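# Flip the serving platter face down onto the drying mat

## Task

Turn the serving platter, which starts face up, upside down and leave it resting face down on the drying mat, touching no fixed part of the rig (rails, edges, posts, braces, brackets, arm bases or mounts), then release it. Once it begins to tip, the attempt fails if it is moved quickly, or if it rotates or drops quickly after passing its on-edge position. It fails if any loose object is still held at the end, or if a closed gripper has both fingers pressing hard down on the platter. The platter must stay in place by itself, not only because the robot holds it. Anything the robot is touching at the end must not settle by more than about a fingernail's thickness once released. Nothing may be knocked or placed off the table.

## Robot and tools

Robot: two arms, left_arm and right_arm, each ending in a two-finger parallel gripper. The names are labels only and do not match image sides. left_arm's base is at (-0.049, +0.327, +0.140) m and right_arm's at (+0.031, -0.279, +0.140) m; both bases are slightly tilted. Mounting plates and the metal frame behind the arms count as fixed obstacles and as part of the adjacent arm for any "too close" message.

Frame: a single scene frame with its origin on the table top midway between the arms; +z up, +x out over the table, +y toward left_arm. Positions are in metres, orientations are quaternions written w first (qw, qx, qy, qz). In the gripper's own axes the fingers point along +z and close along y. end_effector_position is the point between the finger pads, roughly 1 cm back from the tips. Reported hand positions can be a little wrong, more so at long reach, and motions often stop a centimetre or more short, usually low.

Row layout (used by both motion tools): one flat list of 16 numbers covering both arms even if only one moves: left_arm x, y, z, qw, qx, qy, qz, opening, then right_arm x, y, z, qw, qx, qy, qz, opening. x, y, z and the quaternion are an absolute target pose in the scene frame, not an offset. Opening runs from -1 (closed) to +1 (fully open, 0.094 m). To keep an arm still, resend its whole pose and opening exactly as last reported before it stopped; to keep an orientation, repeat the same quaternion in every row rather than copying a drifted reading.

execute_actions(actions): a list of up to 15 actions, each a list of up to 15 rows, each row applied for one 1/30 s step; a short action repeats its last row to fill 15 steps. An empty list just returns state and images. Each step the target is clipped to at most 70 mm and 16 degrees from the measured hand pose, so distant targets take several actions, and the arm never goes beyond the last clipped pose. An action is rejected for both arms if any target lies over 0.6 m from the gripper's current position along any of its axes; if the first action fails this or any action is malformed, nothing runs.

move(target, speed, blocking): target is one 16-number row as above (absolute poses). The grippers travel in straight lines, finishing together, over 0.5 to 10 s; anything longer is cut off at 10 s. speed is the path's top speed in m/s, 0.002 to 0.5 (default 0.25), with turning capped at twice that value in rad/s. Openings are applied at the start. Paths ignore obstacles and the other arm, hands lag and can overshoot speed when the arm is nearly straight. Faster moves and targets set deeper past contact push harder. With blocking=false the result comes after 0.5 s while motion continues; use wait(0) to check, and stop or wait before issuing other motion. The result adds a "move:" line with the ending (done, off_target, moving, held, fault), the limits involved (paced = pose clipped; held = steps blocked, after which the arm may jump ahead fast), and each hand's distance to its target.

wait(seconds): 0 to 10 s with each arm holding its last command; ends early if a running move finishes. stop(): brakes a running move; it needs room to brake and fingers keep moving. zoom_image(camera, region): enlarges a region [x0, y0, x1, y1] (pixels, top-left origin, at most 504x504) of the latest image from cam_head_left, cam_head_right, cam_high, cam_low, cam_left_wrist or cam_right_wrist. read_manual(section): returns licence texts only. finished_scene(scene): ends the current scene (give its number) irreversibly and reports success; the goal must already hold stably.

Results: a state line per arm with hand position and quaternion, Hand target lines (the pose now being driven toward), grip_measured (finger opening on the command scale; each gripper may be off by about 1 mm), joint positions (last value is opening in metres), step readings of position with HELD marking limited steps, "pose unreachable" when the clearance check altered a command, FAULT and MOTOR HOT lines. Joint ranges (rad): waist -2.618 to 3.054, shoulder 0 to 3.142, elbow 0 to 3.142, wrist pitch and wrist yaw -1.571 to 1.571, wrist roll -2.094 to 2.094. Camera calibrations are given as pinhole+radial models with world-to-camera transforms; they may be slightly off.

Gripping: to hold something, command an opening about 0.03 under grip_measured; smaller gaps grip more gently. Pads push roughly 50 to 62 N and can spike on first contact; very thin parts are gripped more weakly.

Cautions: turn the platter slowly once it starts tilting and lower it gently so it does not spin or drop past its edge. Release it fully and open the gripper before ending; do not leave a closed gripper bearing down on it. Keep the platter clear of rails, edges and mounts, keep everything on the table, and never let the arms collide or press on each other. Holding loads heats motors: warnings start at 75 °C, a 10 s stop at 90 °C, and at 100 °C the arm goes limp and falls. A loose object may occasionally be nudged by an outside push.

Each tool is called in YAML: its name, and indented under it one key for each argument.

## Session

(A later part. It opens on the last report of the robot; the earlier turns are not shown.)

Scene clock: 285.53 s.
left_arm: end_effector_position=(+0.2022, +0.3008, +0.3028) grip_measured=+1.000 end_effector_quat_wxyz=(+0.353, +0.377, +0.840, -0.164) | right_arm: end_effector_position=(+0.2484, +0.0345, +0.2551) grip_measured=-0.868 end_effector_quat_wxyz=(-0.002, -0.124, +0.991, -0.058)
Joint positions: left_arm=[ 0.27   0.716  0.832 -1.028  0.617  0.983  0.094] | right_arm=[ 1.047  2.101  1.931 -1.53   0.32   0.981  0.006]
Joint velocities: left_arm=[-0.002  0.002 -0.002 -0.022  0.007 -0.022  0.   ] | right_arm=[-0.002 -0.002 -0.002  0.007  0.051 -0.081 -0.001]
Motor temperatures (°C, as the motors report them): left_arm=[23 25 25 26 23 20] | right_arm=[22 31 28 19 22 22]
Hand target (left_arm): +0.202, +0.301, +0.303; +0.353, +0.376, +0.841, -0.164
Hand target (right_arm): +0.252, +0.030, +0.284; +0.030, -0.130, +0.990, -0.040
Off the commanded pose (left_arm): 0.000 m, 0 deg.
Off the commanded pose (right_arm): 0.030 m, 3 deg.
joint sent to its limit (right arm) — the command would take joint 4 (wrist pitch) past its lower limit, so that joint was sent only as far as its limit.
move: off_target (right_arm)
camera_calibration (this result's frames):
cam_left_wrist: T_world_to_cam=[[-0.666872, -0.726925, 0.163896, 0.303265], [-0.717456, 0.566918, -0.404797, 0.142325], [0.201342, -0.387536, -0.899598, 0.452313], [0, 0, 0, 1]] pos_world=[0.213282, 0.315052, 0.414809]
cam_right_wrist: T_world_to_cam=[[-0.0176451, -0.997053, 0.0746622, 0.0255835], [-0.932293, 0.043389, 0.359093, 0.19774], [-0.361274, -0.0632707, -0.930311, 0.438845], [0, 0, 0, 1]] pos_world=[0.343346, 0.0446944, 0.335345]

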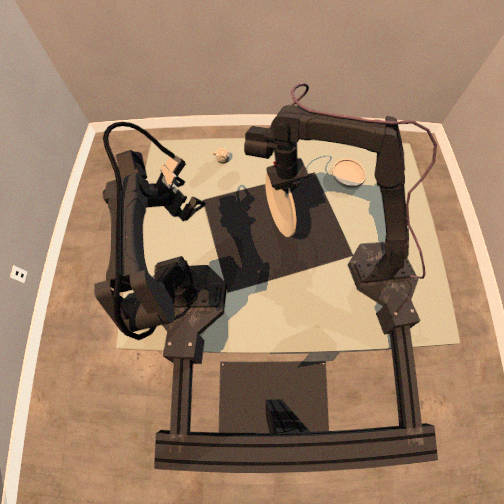

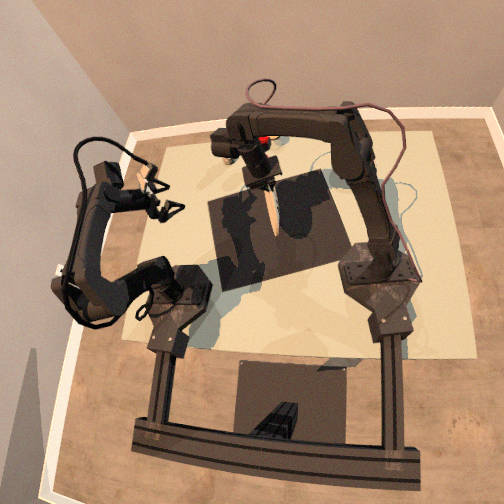

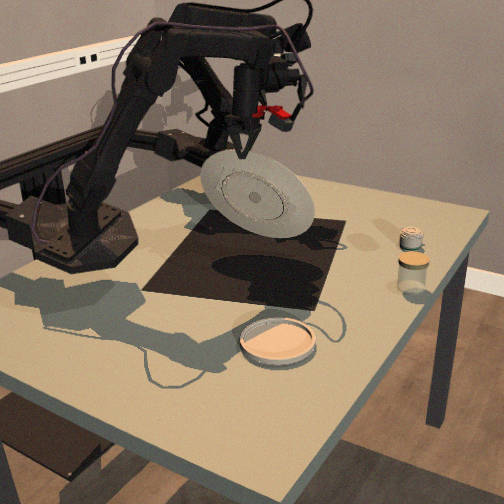

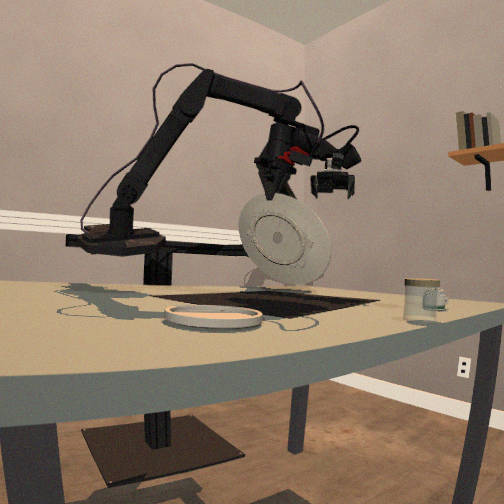

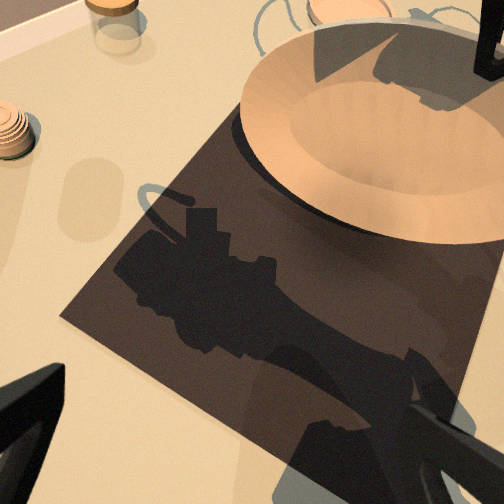

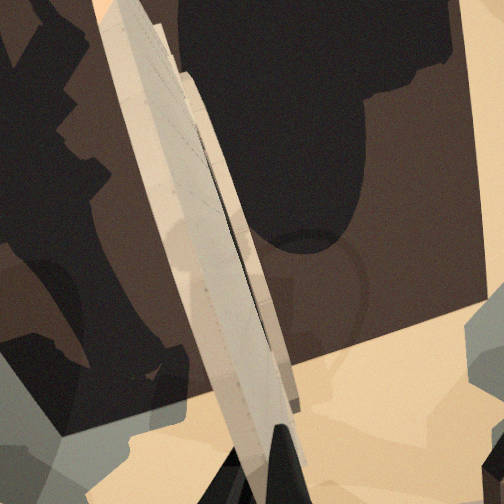

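move:
  target: [0.2025,0.3011,0.3028,0.353,0.376,0.841,-0.164,1, 0.365,-0.06,0.265,0.040,-0.460,0.884,-0.077,-0.91]
  speed: 0.1

zoom_image:
  camera: "cam_low"
  region: [180, 150, 350, 320]

zoom_image:
  camera: "cam_head_left"
  region: [190, 110, 390, 310]

Scene clock: 296.60 s.
left_arm: end_effector_position=(+0.2022, +0.3008, +0.3028) grip_measured=+1.000 end_effector_quat_wxyz=(+0.353, +0.377, +0.840, -0.164) | right_arm: end_effector_position=(+0.3551, -0.0604, +0.2352) grip_measured=-0.868 end_effector_quat_wxyz=(-0.010, -0.468, +0.880, -0.086)
Joint positions: left_arm=[ 0.27   0.716  0.832 -1.028  0.617  0.983  0.094] | right_arm=[ 0.709  1.962  1.781 -1.403  0.415 -0.1    0.006]
Joint velocities: left_arm=[-0.007 -0.012  0.007  0.037  0.051  0.007  0.   ] | right_arm=[ 0.007 -0.017  0.002  0.022  0.007 -0.007 -0.001]
Motor temperatures (°C, as the motors report them): left_arm=[23 25 26 26 23 20] | right_arm=[22 32 27 19 22 22]
Hand target (left_arm): +0.202, +0.301, +0.303; +0.353, +0.376, +0.841, -0.164
Hand target (right_arm): +0.365, -0.062, +0.265; +0.039, -0.459, +0.884, -0.079
Off the commanded pose (left_arm): 0.000 m, 0 deg.
Off the commanded pose (right_arm): 0.031 m, 6 deg.
move: off_target (right_arm)
camera_calibration (this result's frames):
cam_left_wrist: T_world_to_cam=[[-0.666872, -0.726925, 0.163896, 0.303265], [-0.717456, 0.566918, -0.404797, 0.142325], [0.201342, -0.387536, -0.899598, 0.452313], [0, 0, 0, 1]] pos_world=[0.213282, 0.315052, 0.414809]
cam_right_wrist: T_world_to_cam=[[0.648691, -0.750914, 0.123808, -0.298922], [-0.719941, -0.552731, 0.41973, 0.182744], [-0.246748, -0.36141, -0.899165, 0.386901], [0, 0, 0, 1]] pos_world=[0.42094, 0.0163737, 0.308194]

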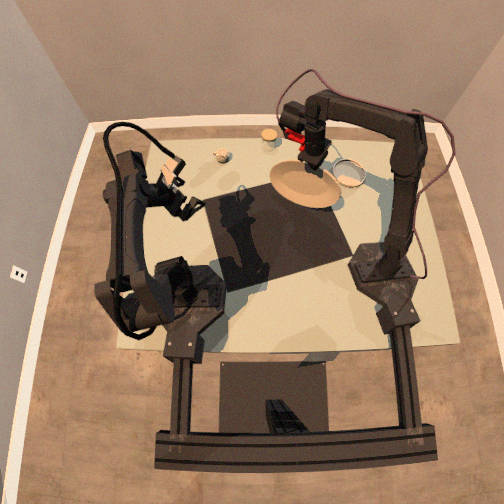

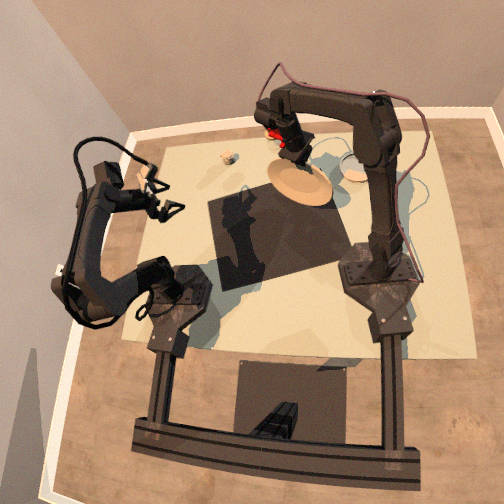

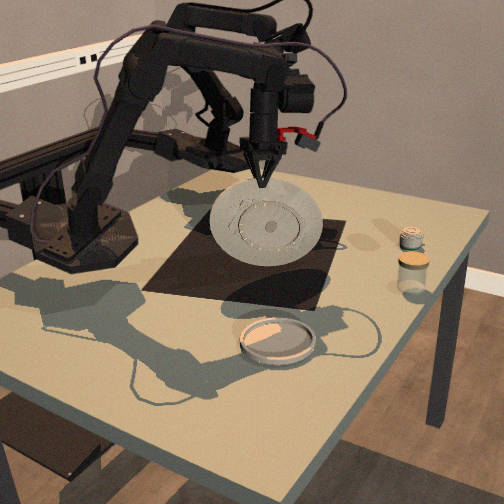

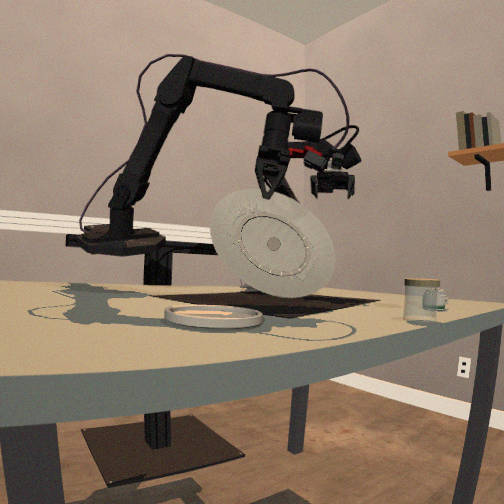

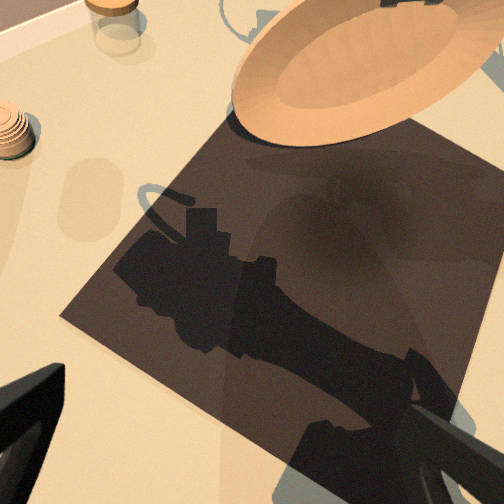

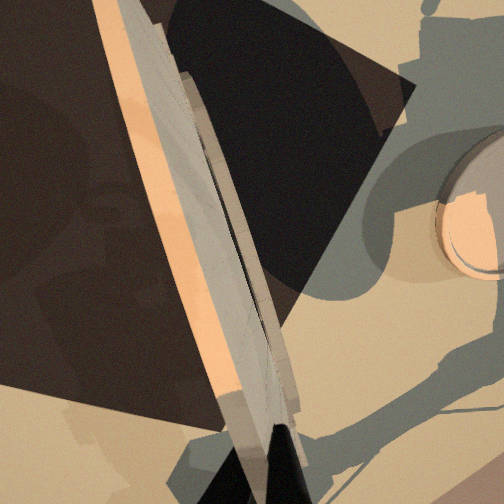

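Region (180, 150, 350, 320) of cam_low's 504x504 image, scaled by 2.965, with more detail than that image has.

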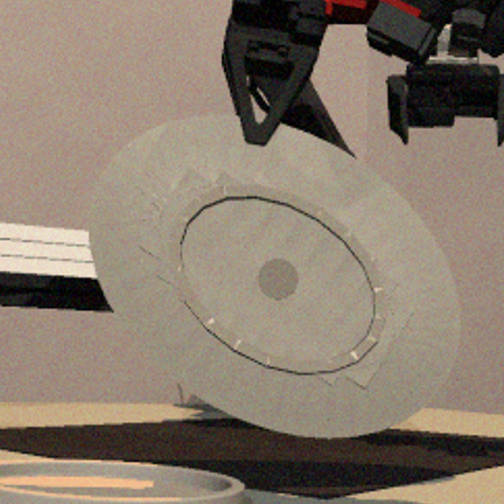

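Region (190, 110, 390, 310) of cam_head_left's 504x504 image, scaled by 2.520, with more detail than that image has.

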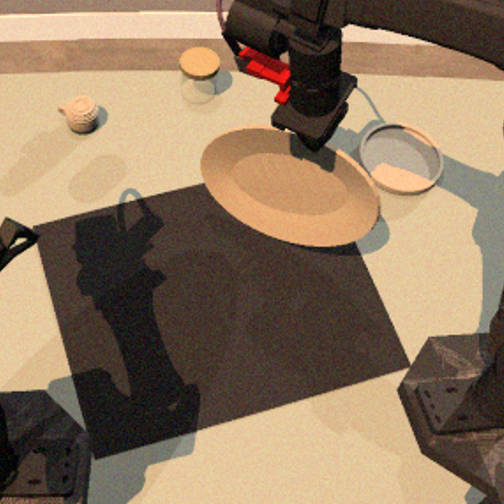

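move:
  target: [0.2025,0.3011,0.3028,0.353,0.376,0.841,-0.164,1, 0.388,-0.066,0.242,0.040,-0.460,0.884,-0.077,-0.91]
  speed: 0.04

zoom_image:
  camera: "cam_low"
  region: [180, 160, 350, 330]

Scene clock: 316.07 s.
left_arm: end_effector_position=(+0.2022, +0.3008, +0.3028) grip_measured=+1.000 end_effector_quat_wxyz=(+0.353, +0.377, +0.840, -0.164) | right_arm: end_effector_position=(+0.3634, -0.0689, +0.2175) grip_measured=-0.868 end_effector_quat_wxyz=(-0.030, -0.482, +0.872, -0.073)
Joint positions: left_arm=[ 0.27   0.716  0.832 -1.028  0.617  0.983  0.094] | right_arm=[ 0.65   1.985  1.767 -1.372  0.379 -0.19   0.006]
Joint velocities: left_arm=[ 0.002 -0.002  0.002  0.051  0.051 -0.051  0.   ] | right_arm=[-0.002  0.012 -0.002 -0.066  0.066  0.022 -0.   ]
Motor temperatures (°C, as the motors report them): left_arm=[23 25 26 26 23 20] | right_arm=[21 34 27 19 22 22]
Hand target (left_arm): +0.202, +0.301, +0.303; +0.353, +0.376, +0.841, -0.164
Hand target (right_arm): +0.387, -0.067, +0.244; +0.038, -0.458, +0.885, -0.077
Off the commanded pose (left_arm): 0.000 m, 0 deg.
Off the commanded pose (right_arm): 0.035 m, 9 deg.
move: off_target (right_arm)
camera_calibration (this result's frames):
cam_left_wrist: T_world_to_cam=[[-0.666872, -0.726925, 0.163896, 0.303265], [-0.717456, 0.566918, -0.404797, 0.142325], [0.201342, -0.387536, -0.899598, 0.452313], [0, 0, 0, 1]] pos_world=[0.213282, 0.315052, 0.414809]
cam_right_wrist: T_world_to_cam=[[0.675746, -0.731828, 0.0882901, -0.30934], [-0.681101, -0.574078, 0.454461, 0.168342], [-0.281902, -0.367235, -0.88638, 0.379558], [0, 0, 0, 1]] pos_world=[0.430692, 0.00964404, 0.287239]

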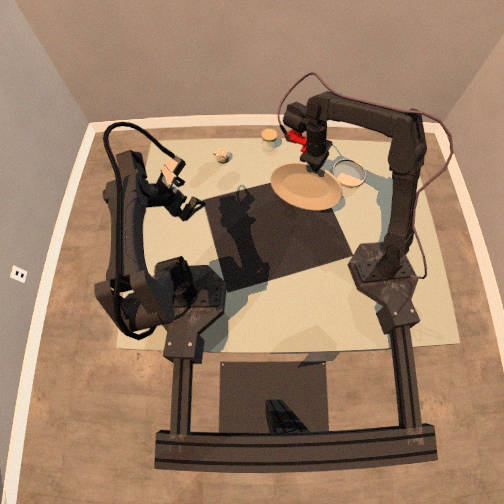

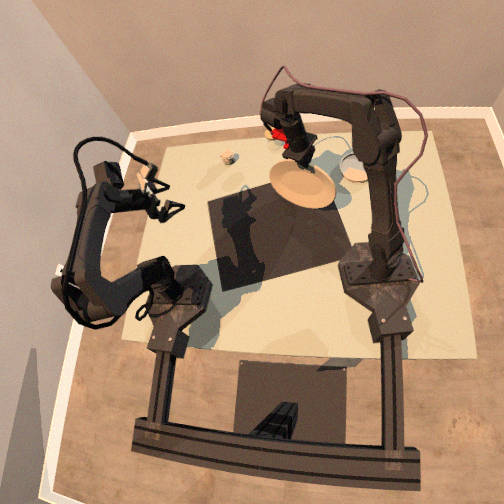

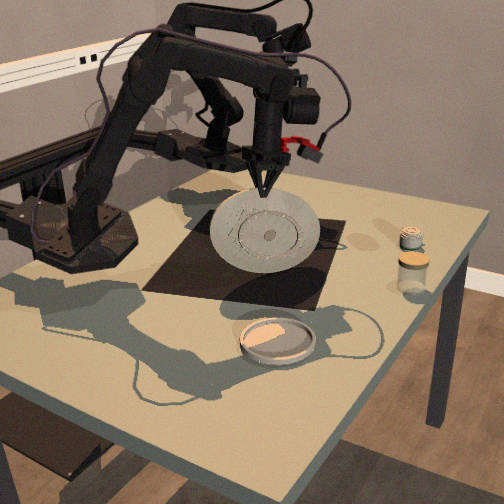

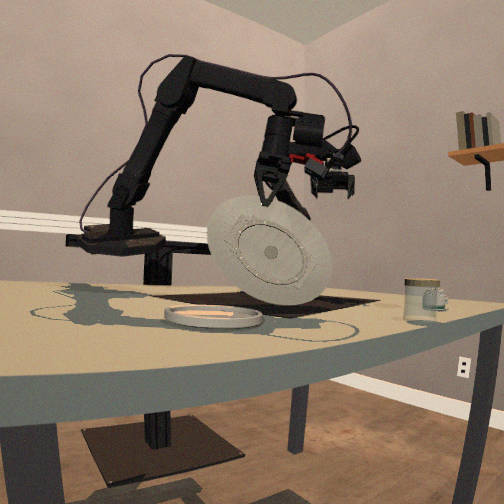

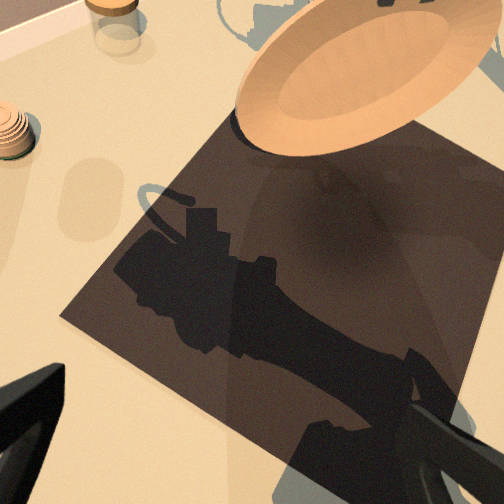

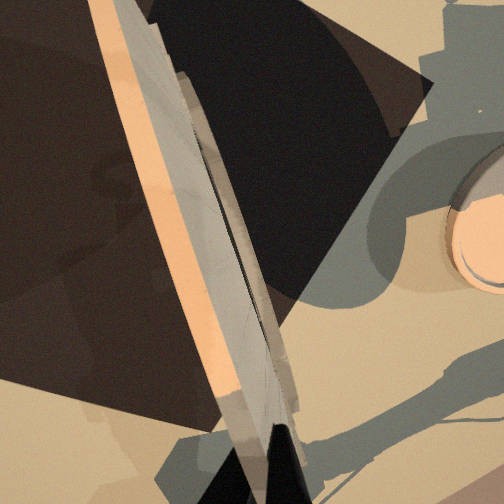

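Region (180, 160, 350, 330) of cam_low's 504x504 image, scaled by 2.965, with more detail than that image has.

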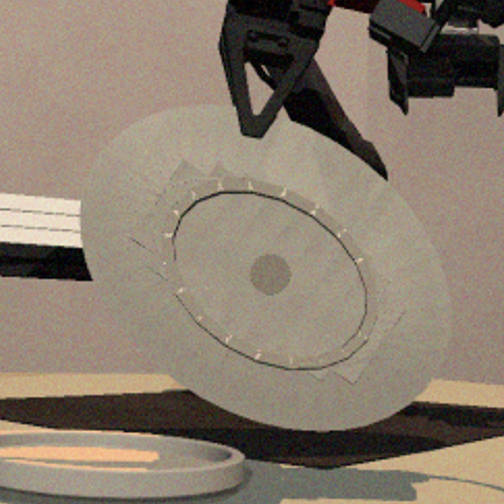

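move:
  target: [0.2025,0.3011,0.3028,0.353,0.376,0.841,-0.164,1, 0.302,-0.018,0.224,0.131,-0.443,0.851,-0.252,-0.91]
  speed: 0.07

Scene clock: 327.80 s.
left_arm: end_effector_position=(+0.2022, +0.3008, +0.3028) grip_measured=+1.000 end_effector_quat_wxyz=(+0.353, +0.377, +0.840, -0.164) | right_arm: end_effector_position=(+0.2857, -0.0257, +0.2112) grip_measured=-0.868 end_effector_quat_wxyz=(+0.075, -0.457, +0.854, -0.237)
Joint positions: left_arm=[ 0.27   0.716  0.832 -1.028  0.617  0.983  0.094] | right_arm=[ 1.035  2.043  1.575 -1.367  0.726  0.325  0.006]
Joint velocities: left_arm=[-0.012  0.017  0.002  0.022  0.007  0.066  0.   ] | right_arm=[-0.007  0.012  0.017 -0.037 -0.037  0.051  0.   ]
Motor temperatures (°C, as the motors report them): left_arm=[23 25 26 26 23 20] | right_arm=[21 33 26 19 22 22]
Hand target (left_arm): +0.202, +0.301, +0.303; +0.353, +0.376, +0.841, -0.164
Hand target (right_arm): +0.300, -0.018, +0.225; +0.130, -0.442, +0.852, -0.248
Off the commanded pose (left_arm): 0.000 m, 0 deg.
Off the commanded pose (right_arm): 0.022 m, 7 deg.
move: off_target (right_arm)
camera_calibration (this result's frames):
cam_left_wrist: T_world_to_cam=[[-0.666872, -0.726925, 0.163896, 0.303265], [-0.717456, 0.566918, -0.404797, 0.142325], [0.201342, -0.387536, -0.899598, 0.452313], [0, 0, 0, 1]] pos_world=[0.213282, 0.315052, 0.414809]
cam_right_wrist: T_world_to_cam=[[0.580807, -0.681664, 0.444968, -0.271547], [-0.813747, -0.500867, 0.294869, 0.216632], [0.0218675, -0.533354, -0.84561, 0.268324], [0, 0, 0, 1]] pos_world=[0.328133, 0.0665111, 0.283849]

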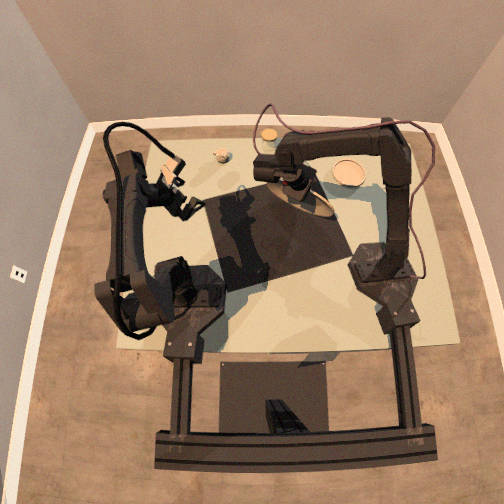

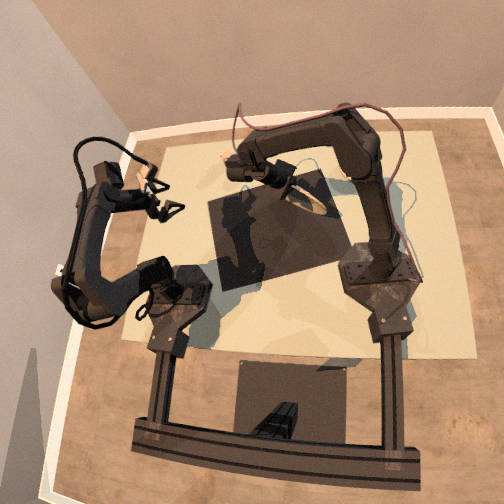

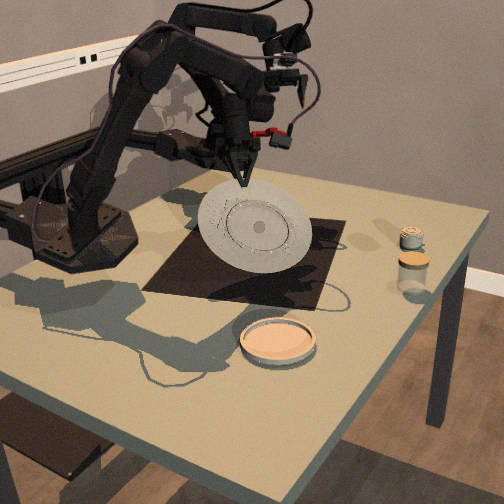

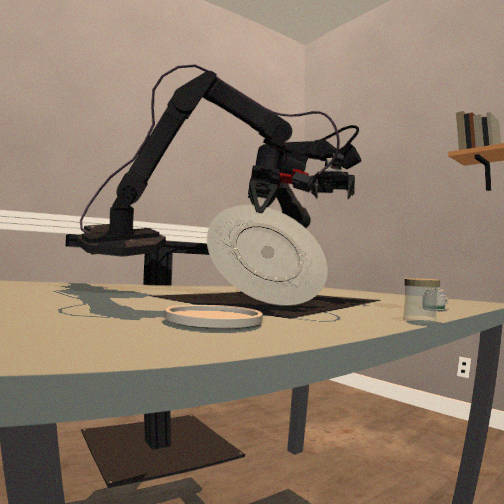

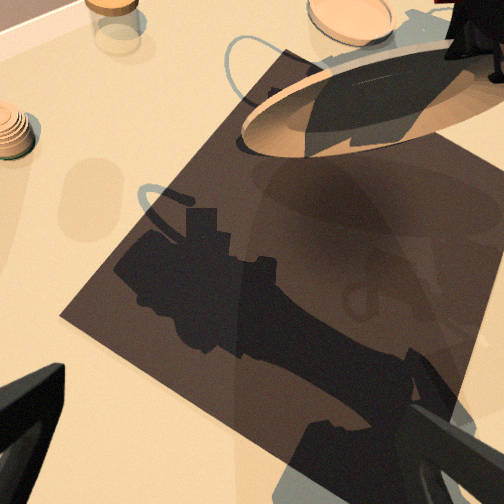

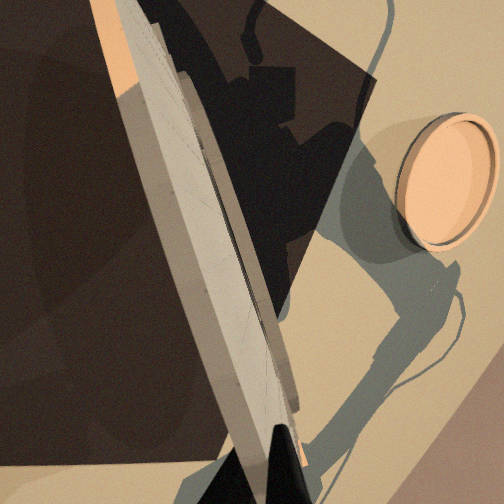

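move:
  target: [0.24,0.42,0.30,0.353,0.376,0.841,-0.164,1, 0.245,0.024,0.192,0.213,-0.410,0.787,-0.410,-0.91]
  speed: 0.08

Scene clock: 336.97 s.
left_arm: end_effector_position=(+0.2385, +0.4203, +0.2948) grip_measured=+1.000 end_effector_quat_wxyz=(+0.352, +0.373, +0.844, -0.159) | right_arm: end_effector_position=(+0.2274, +0.0124, +0.1815) grip_measured=-0.868 end_effector_quat_wxyz=(+0.176, -0.430, +0.810, -0.356)
Joint positions: left_arm=[ 0.848  1.232  1.166 -1.327  0.855  1.684  0.094] | right_arm=[ 1.279  2.366  1.661 -1.556  0.921  0.826  0.006]
Joint velocities: left_arm=[ 0.007 -0.002  0.012 -0.051  0.007 -0.022  0.   ] | right_arm=[-0.027  0.007 -0.017 -0.007 -0.022 -0.007  0.   ]
Motor temperatures (°C, as the motors report them): left_arm=[23 25 26 26 23 20] | right_arm=[21 31 26 19 22 22]
Hand target (left_arm): +0.242, +0.421, +0.301; +0.361, +0.371, +0.840, -0.162
Hand target (right_arm): +0.242, +0.024, +0.192; +0.230, -0.432, +0.793, -0.364
Off the commanded pose (left_arm): 0.005 m, 1 deg.
Off the commanded pose (right_arm): 0.024 m, 8 deg.
joint sent to its limit (right arm) — the command would take joint 4 (wrist pitch) past its lower limit, so that joint was sent only as far as its limit.
move: off_target (right_arm)
camera_calibration (this result's frames):
cam_left_wrist: T_world_to_cam=[[-0.657069, -0.736967, 0.158556, 0.41911], [-0.725116, 0.560402, -0.400195, 0.100653], [0.206076, -0.377927, -0.902609, 0.47975], [0, 0, 0, 1]] pos_world=[0.249505, 0.433775, 0.406855]
cam_right_wrist: T_world_to_cam=[[0.425539, -0.595647, 0.681265, -0.207075], [-0.862046, -0.495849, 0.104928, 0.242403], [0.275304, -0.631933, -0.724478, 0.18635], [0, 0, 0, 1]] pos_world=[0.245778, 0.114613, 0.250644]

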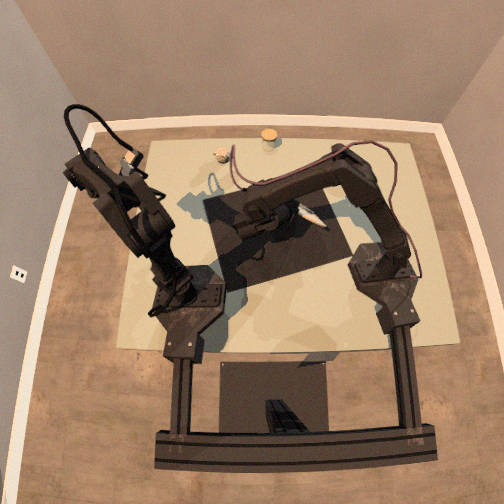

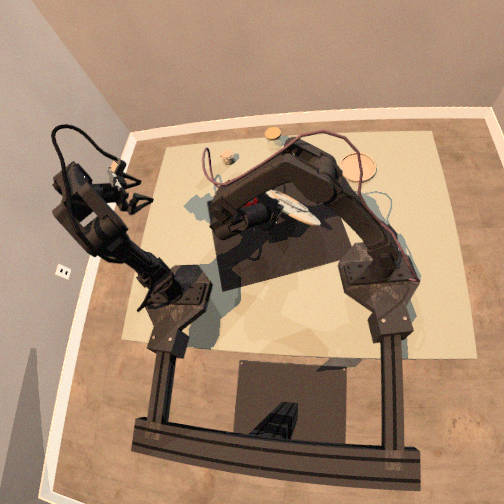

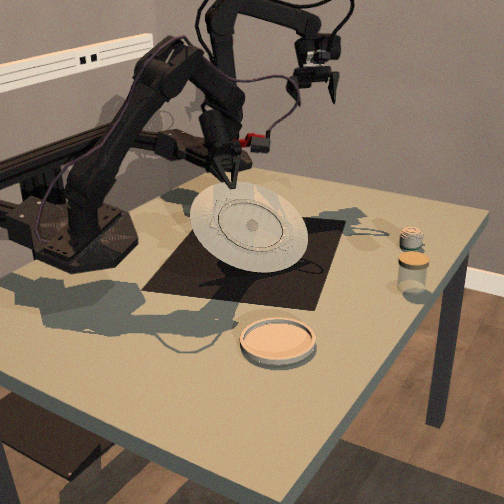

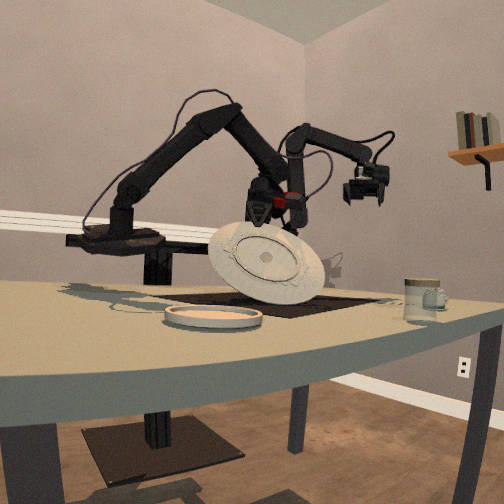

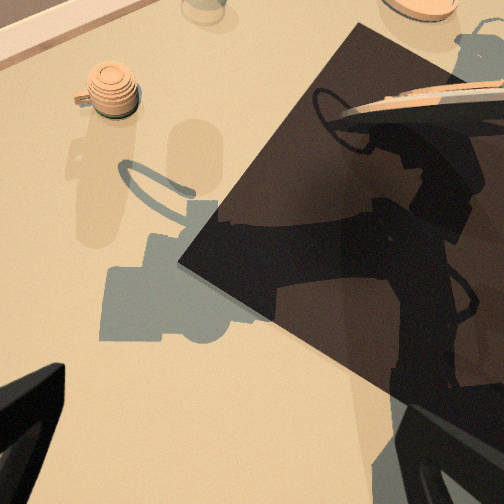

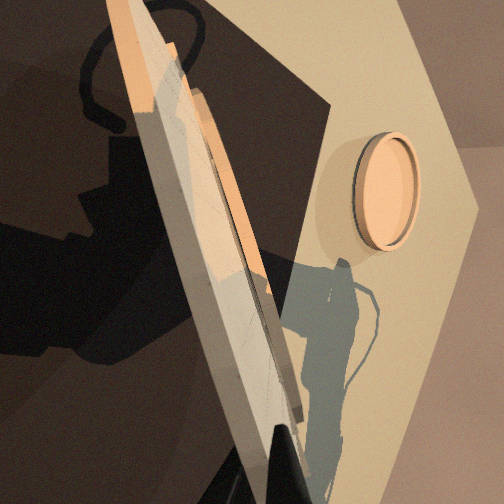

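move:
  target: [0.2385,0.4203,0.2948,0.352,0.373,0.844,-0.159,1, 0.243,-0.023,0.188,0.276,-0.543,0.707,-0.360,-0.91]
  speed: 0.08

Scene clock: 355.63 s.
left_arm: end_effector_position=(+0.2378, +0.4199, +0.2947) grip_measured=+1.000 end_effector_quat_wxyz=(+0.351, +0.375, +0.843, -0.159) | right_arm: end_effector_position=(+0.2280, -0.0279, +0.1795) grip_measured=-0.868 end_effector_quat_wxyz=(+0.234, -0.555, +0.716, -0.352)
Joint positions: left_arm=[ 0.848  1.232  1.166 -1.332  0.853  1.689  0.094] | right_arm=[ 1.313  2.079  1.167 -1.134  1.085  0.417  0.006]
Joint velocities: left_arm=[-0.012  0.002 -0.012 -0.022 -0.066 -0.022  0.   ] | right_arm=[-0.012  0.007 -0.012  0.066 -0.037 -0.007 -0.   ]
Motor temperatures (°C, as the motors report them): left_arm=[23 25 26 25 23 20] | right_arm=[21 31 26 19 24 22]
Hand target (left_arm): +0.238, +0.420, +0.295; +0.352, +0.373, +0.844, -0.159
Hand target (right_arm): +0.242, -0.024, +0.190; +0.274, -0.540, +0.708, -0.363
Off the commanded pose (left_arm): 0.001 m, 0 deg.
Off the commanded pose (right_arm): 0.018 m, 5 deg.
move: off_target (right_arm)
camera_calibration (this result's frames):
cam_left_wrist: T_world_to_cam=[[-0.659274, -0.734863, 0.159169, 0.417807], [-0.723965, 0.563224, -0.398314, 0.0982634], [0.203058, -0.37783, -0.903334, 0.480537], [0, 0, 0, 1]] pos_world=[0.249012, 0.433248, 0.406723]
cam_right_wrist: T_world_to_cam=[[0.563725, -0.393848, 0.726015, -0.26394], [-0.662149, -0.740925, 0.112199, 0.169414], [0.493733, -0.54398, -0.678464, 0.103613], [0, 0, 0, 1]] pos_world=[0.20981, 0.077934, 0.242914]

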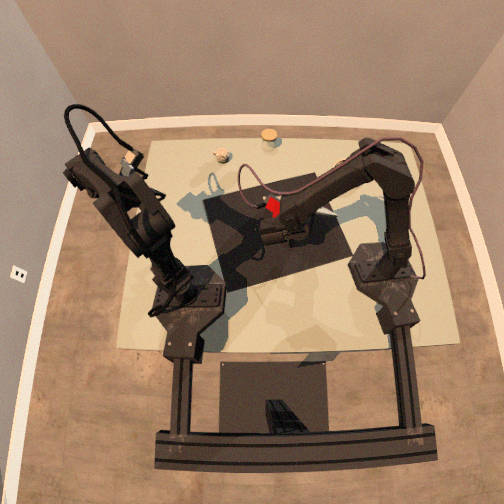

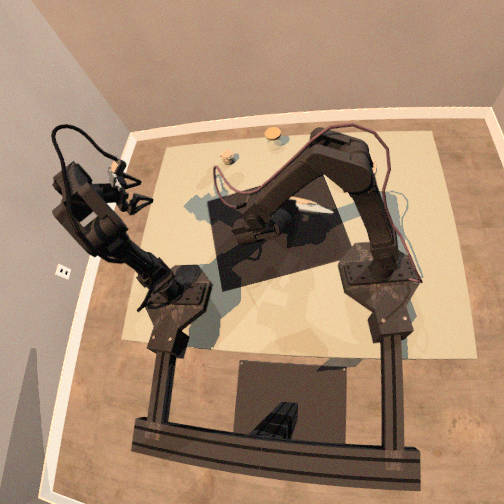

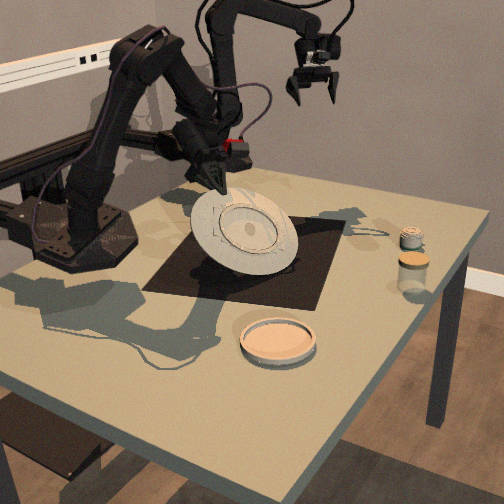

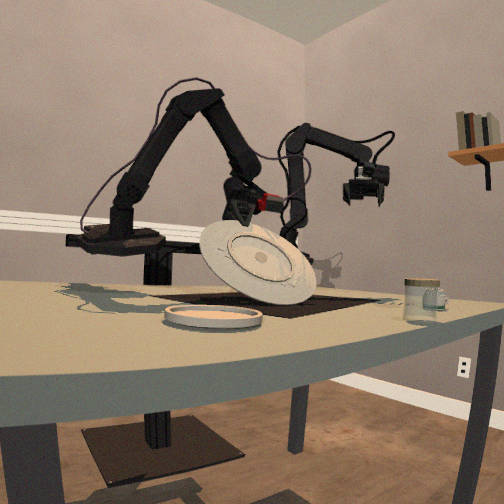

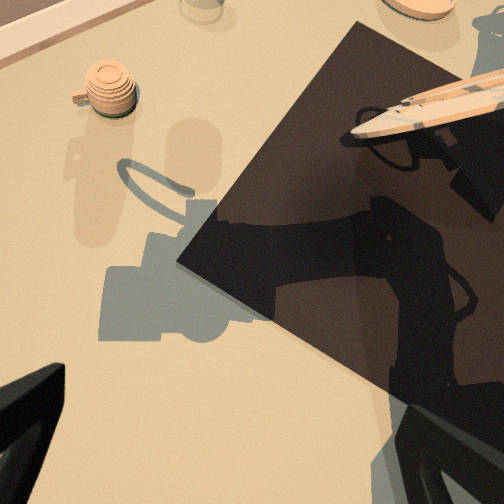

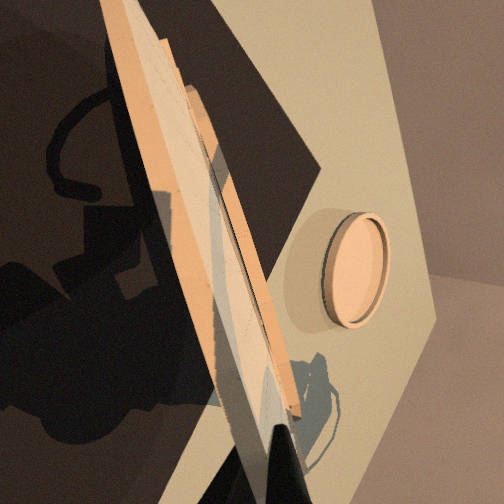

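move:
  target: [0.2385,0.4203,0.2948,0.352,0.373,0.844,-0.159,1, 0.203,-0.014,0.153,0.340,-0.505,0.657,-0.443,-0.91]
  speed: 0.08

zoom_image:
  camera: "cam_low"
  region: [170, 170, 340, 320]

Scene clock: 368.43 s.
left_arm: end_effector_position=(+0.2376, +0.4200, +0.2945) grip_measured=+1.000 end_effector_quat_wxyz=(+0.350, +0.375, +0.844, -0.159) | right_arm: end_effector_position=(+0.1880, -0.0233, +0.1411) grip_measured=-0.868 end_effector_quat_wxyz=(+0.314, -0.507, +0.678, -0.430)
Joint positions: left_arm=[ 0.848  1.232  1.166 -1.332  0.851  1.689  0.094] | right_arm=[ 1.454  2.479  1.275 -1.443  1.186  1.054  0.006]
Joint velocities: left_arm=[-0.007  0.002 -0.007  0.007 -0.022 -0.081  0.   ] | right_arm=[-0.012  0.027  0.012  0.037 -0.081  0.007 -0.001]
Motor temperatures (°C, as the motors report them): left_arm=[23 25 26 25 23 20] | right_arm=[21 30 26 19 24 22]
Hand target (left_arm): +0.238, +0.420, +0.295; +0.352, +0.373, +0.844, -0.159
Hand target (right_arm): +0.201, -0.014, +0.152; +0.339, -0.511, +0.659, -0.437
Off the commanded pose (left_arm): 0.001 m, 0 deg.
Off the commanded pose (right_arm): 0.021 m, 4 deg.
move: off_target (right_arm)
camera_calibration (this result's frames):
cam_left_wrist: T_world_to_cam=[[-0.659198, -0.734938, 0.159133, 0.417849], [-0.724328, 0.563737, -0.396925, 0.0974719], [0.202006, -0.376917, -0.903951, 0.480488], [0, 0, 0, 1]] pos_world=[0.248986, 0.433249, 0.406533]
cam_right_wrist: T_world_to_cam=[[0.360006, -0.375044, 0.854247, -0.19108], [-0.675369, -0.736463, -0.0387117, 0.17455], [0.64364, -0.562995, -0.518424, 0.0486482], [0, 0, 0, 1]] pos_world=[0.155364, 0.0842749, 0.195207]

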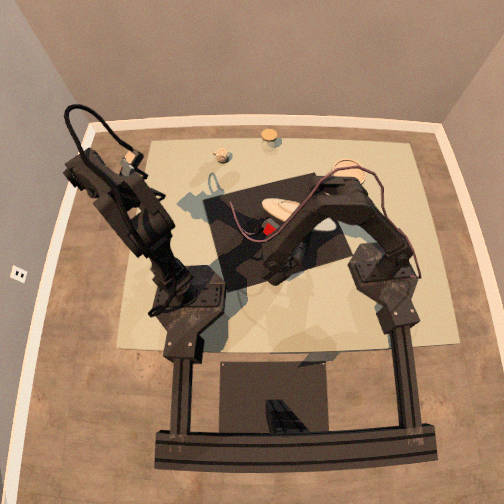

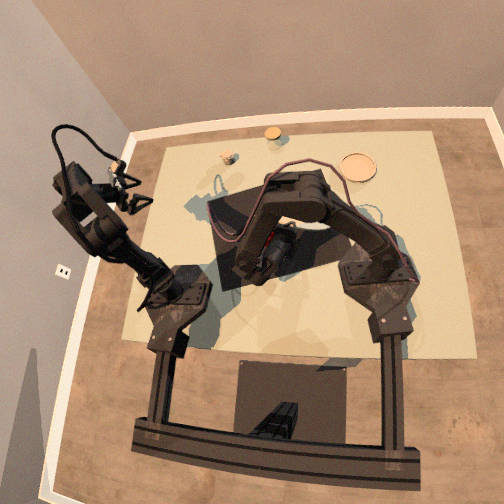

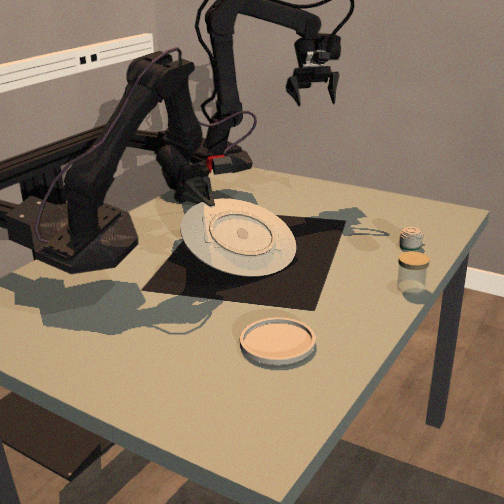

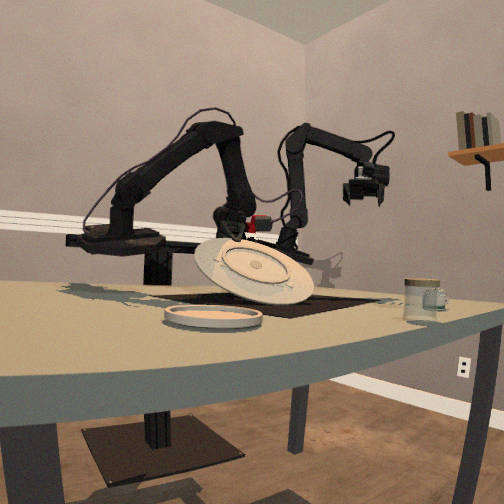

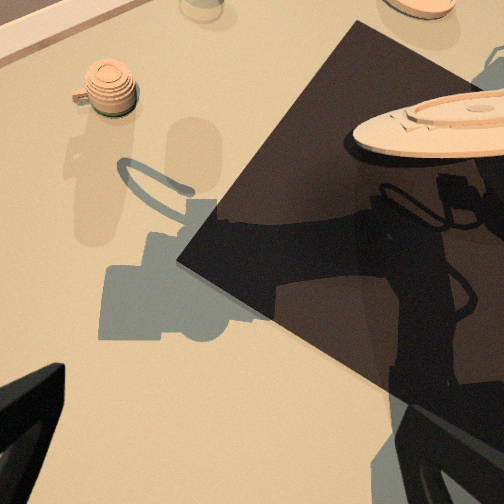

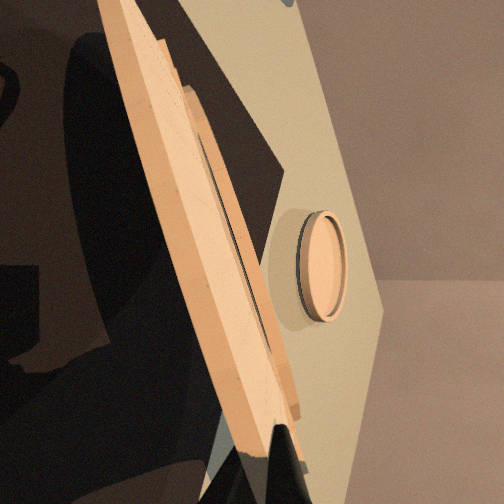

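Region (170, 170, 340, 320) of cam_low's 504x504 image, scaled by 2.965, with more detail than that image has; it fills the top 445 rows of this view, and the rest is white.

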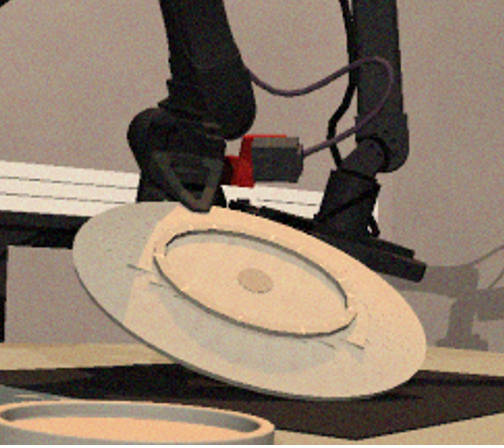

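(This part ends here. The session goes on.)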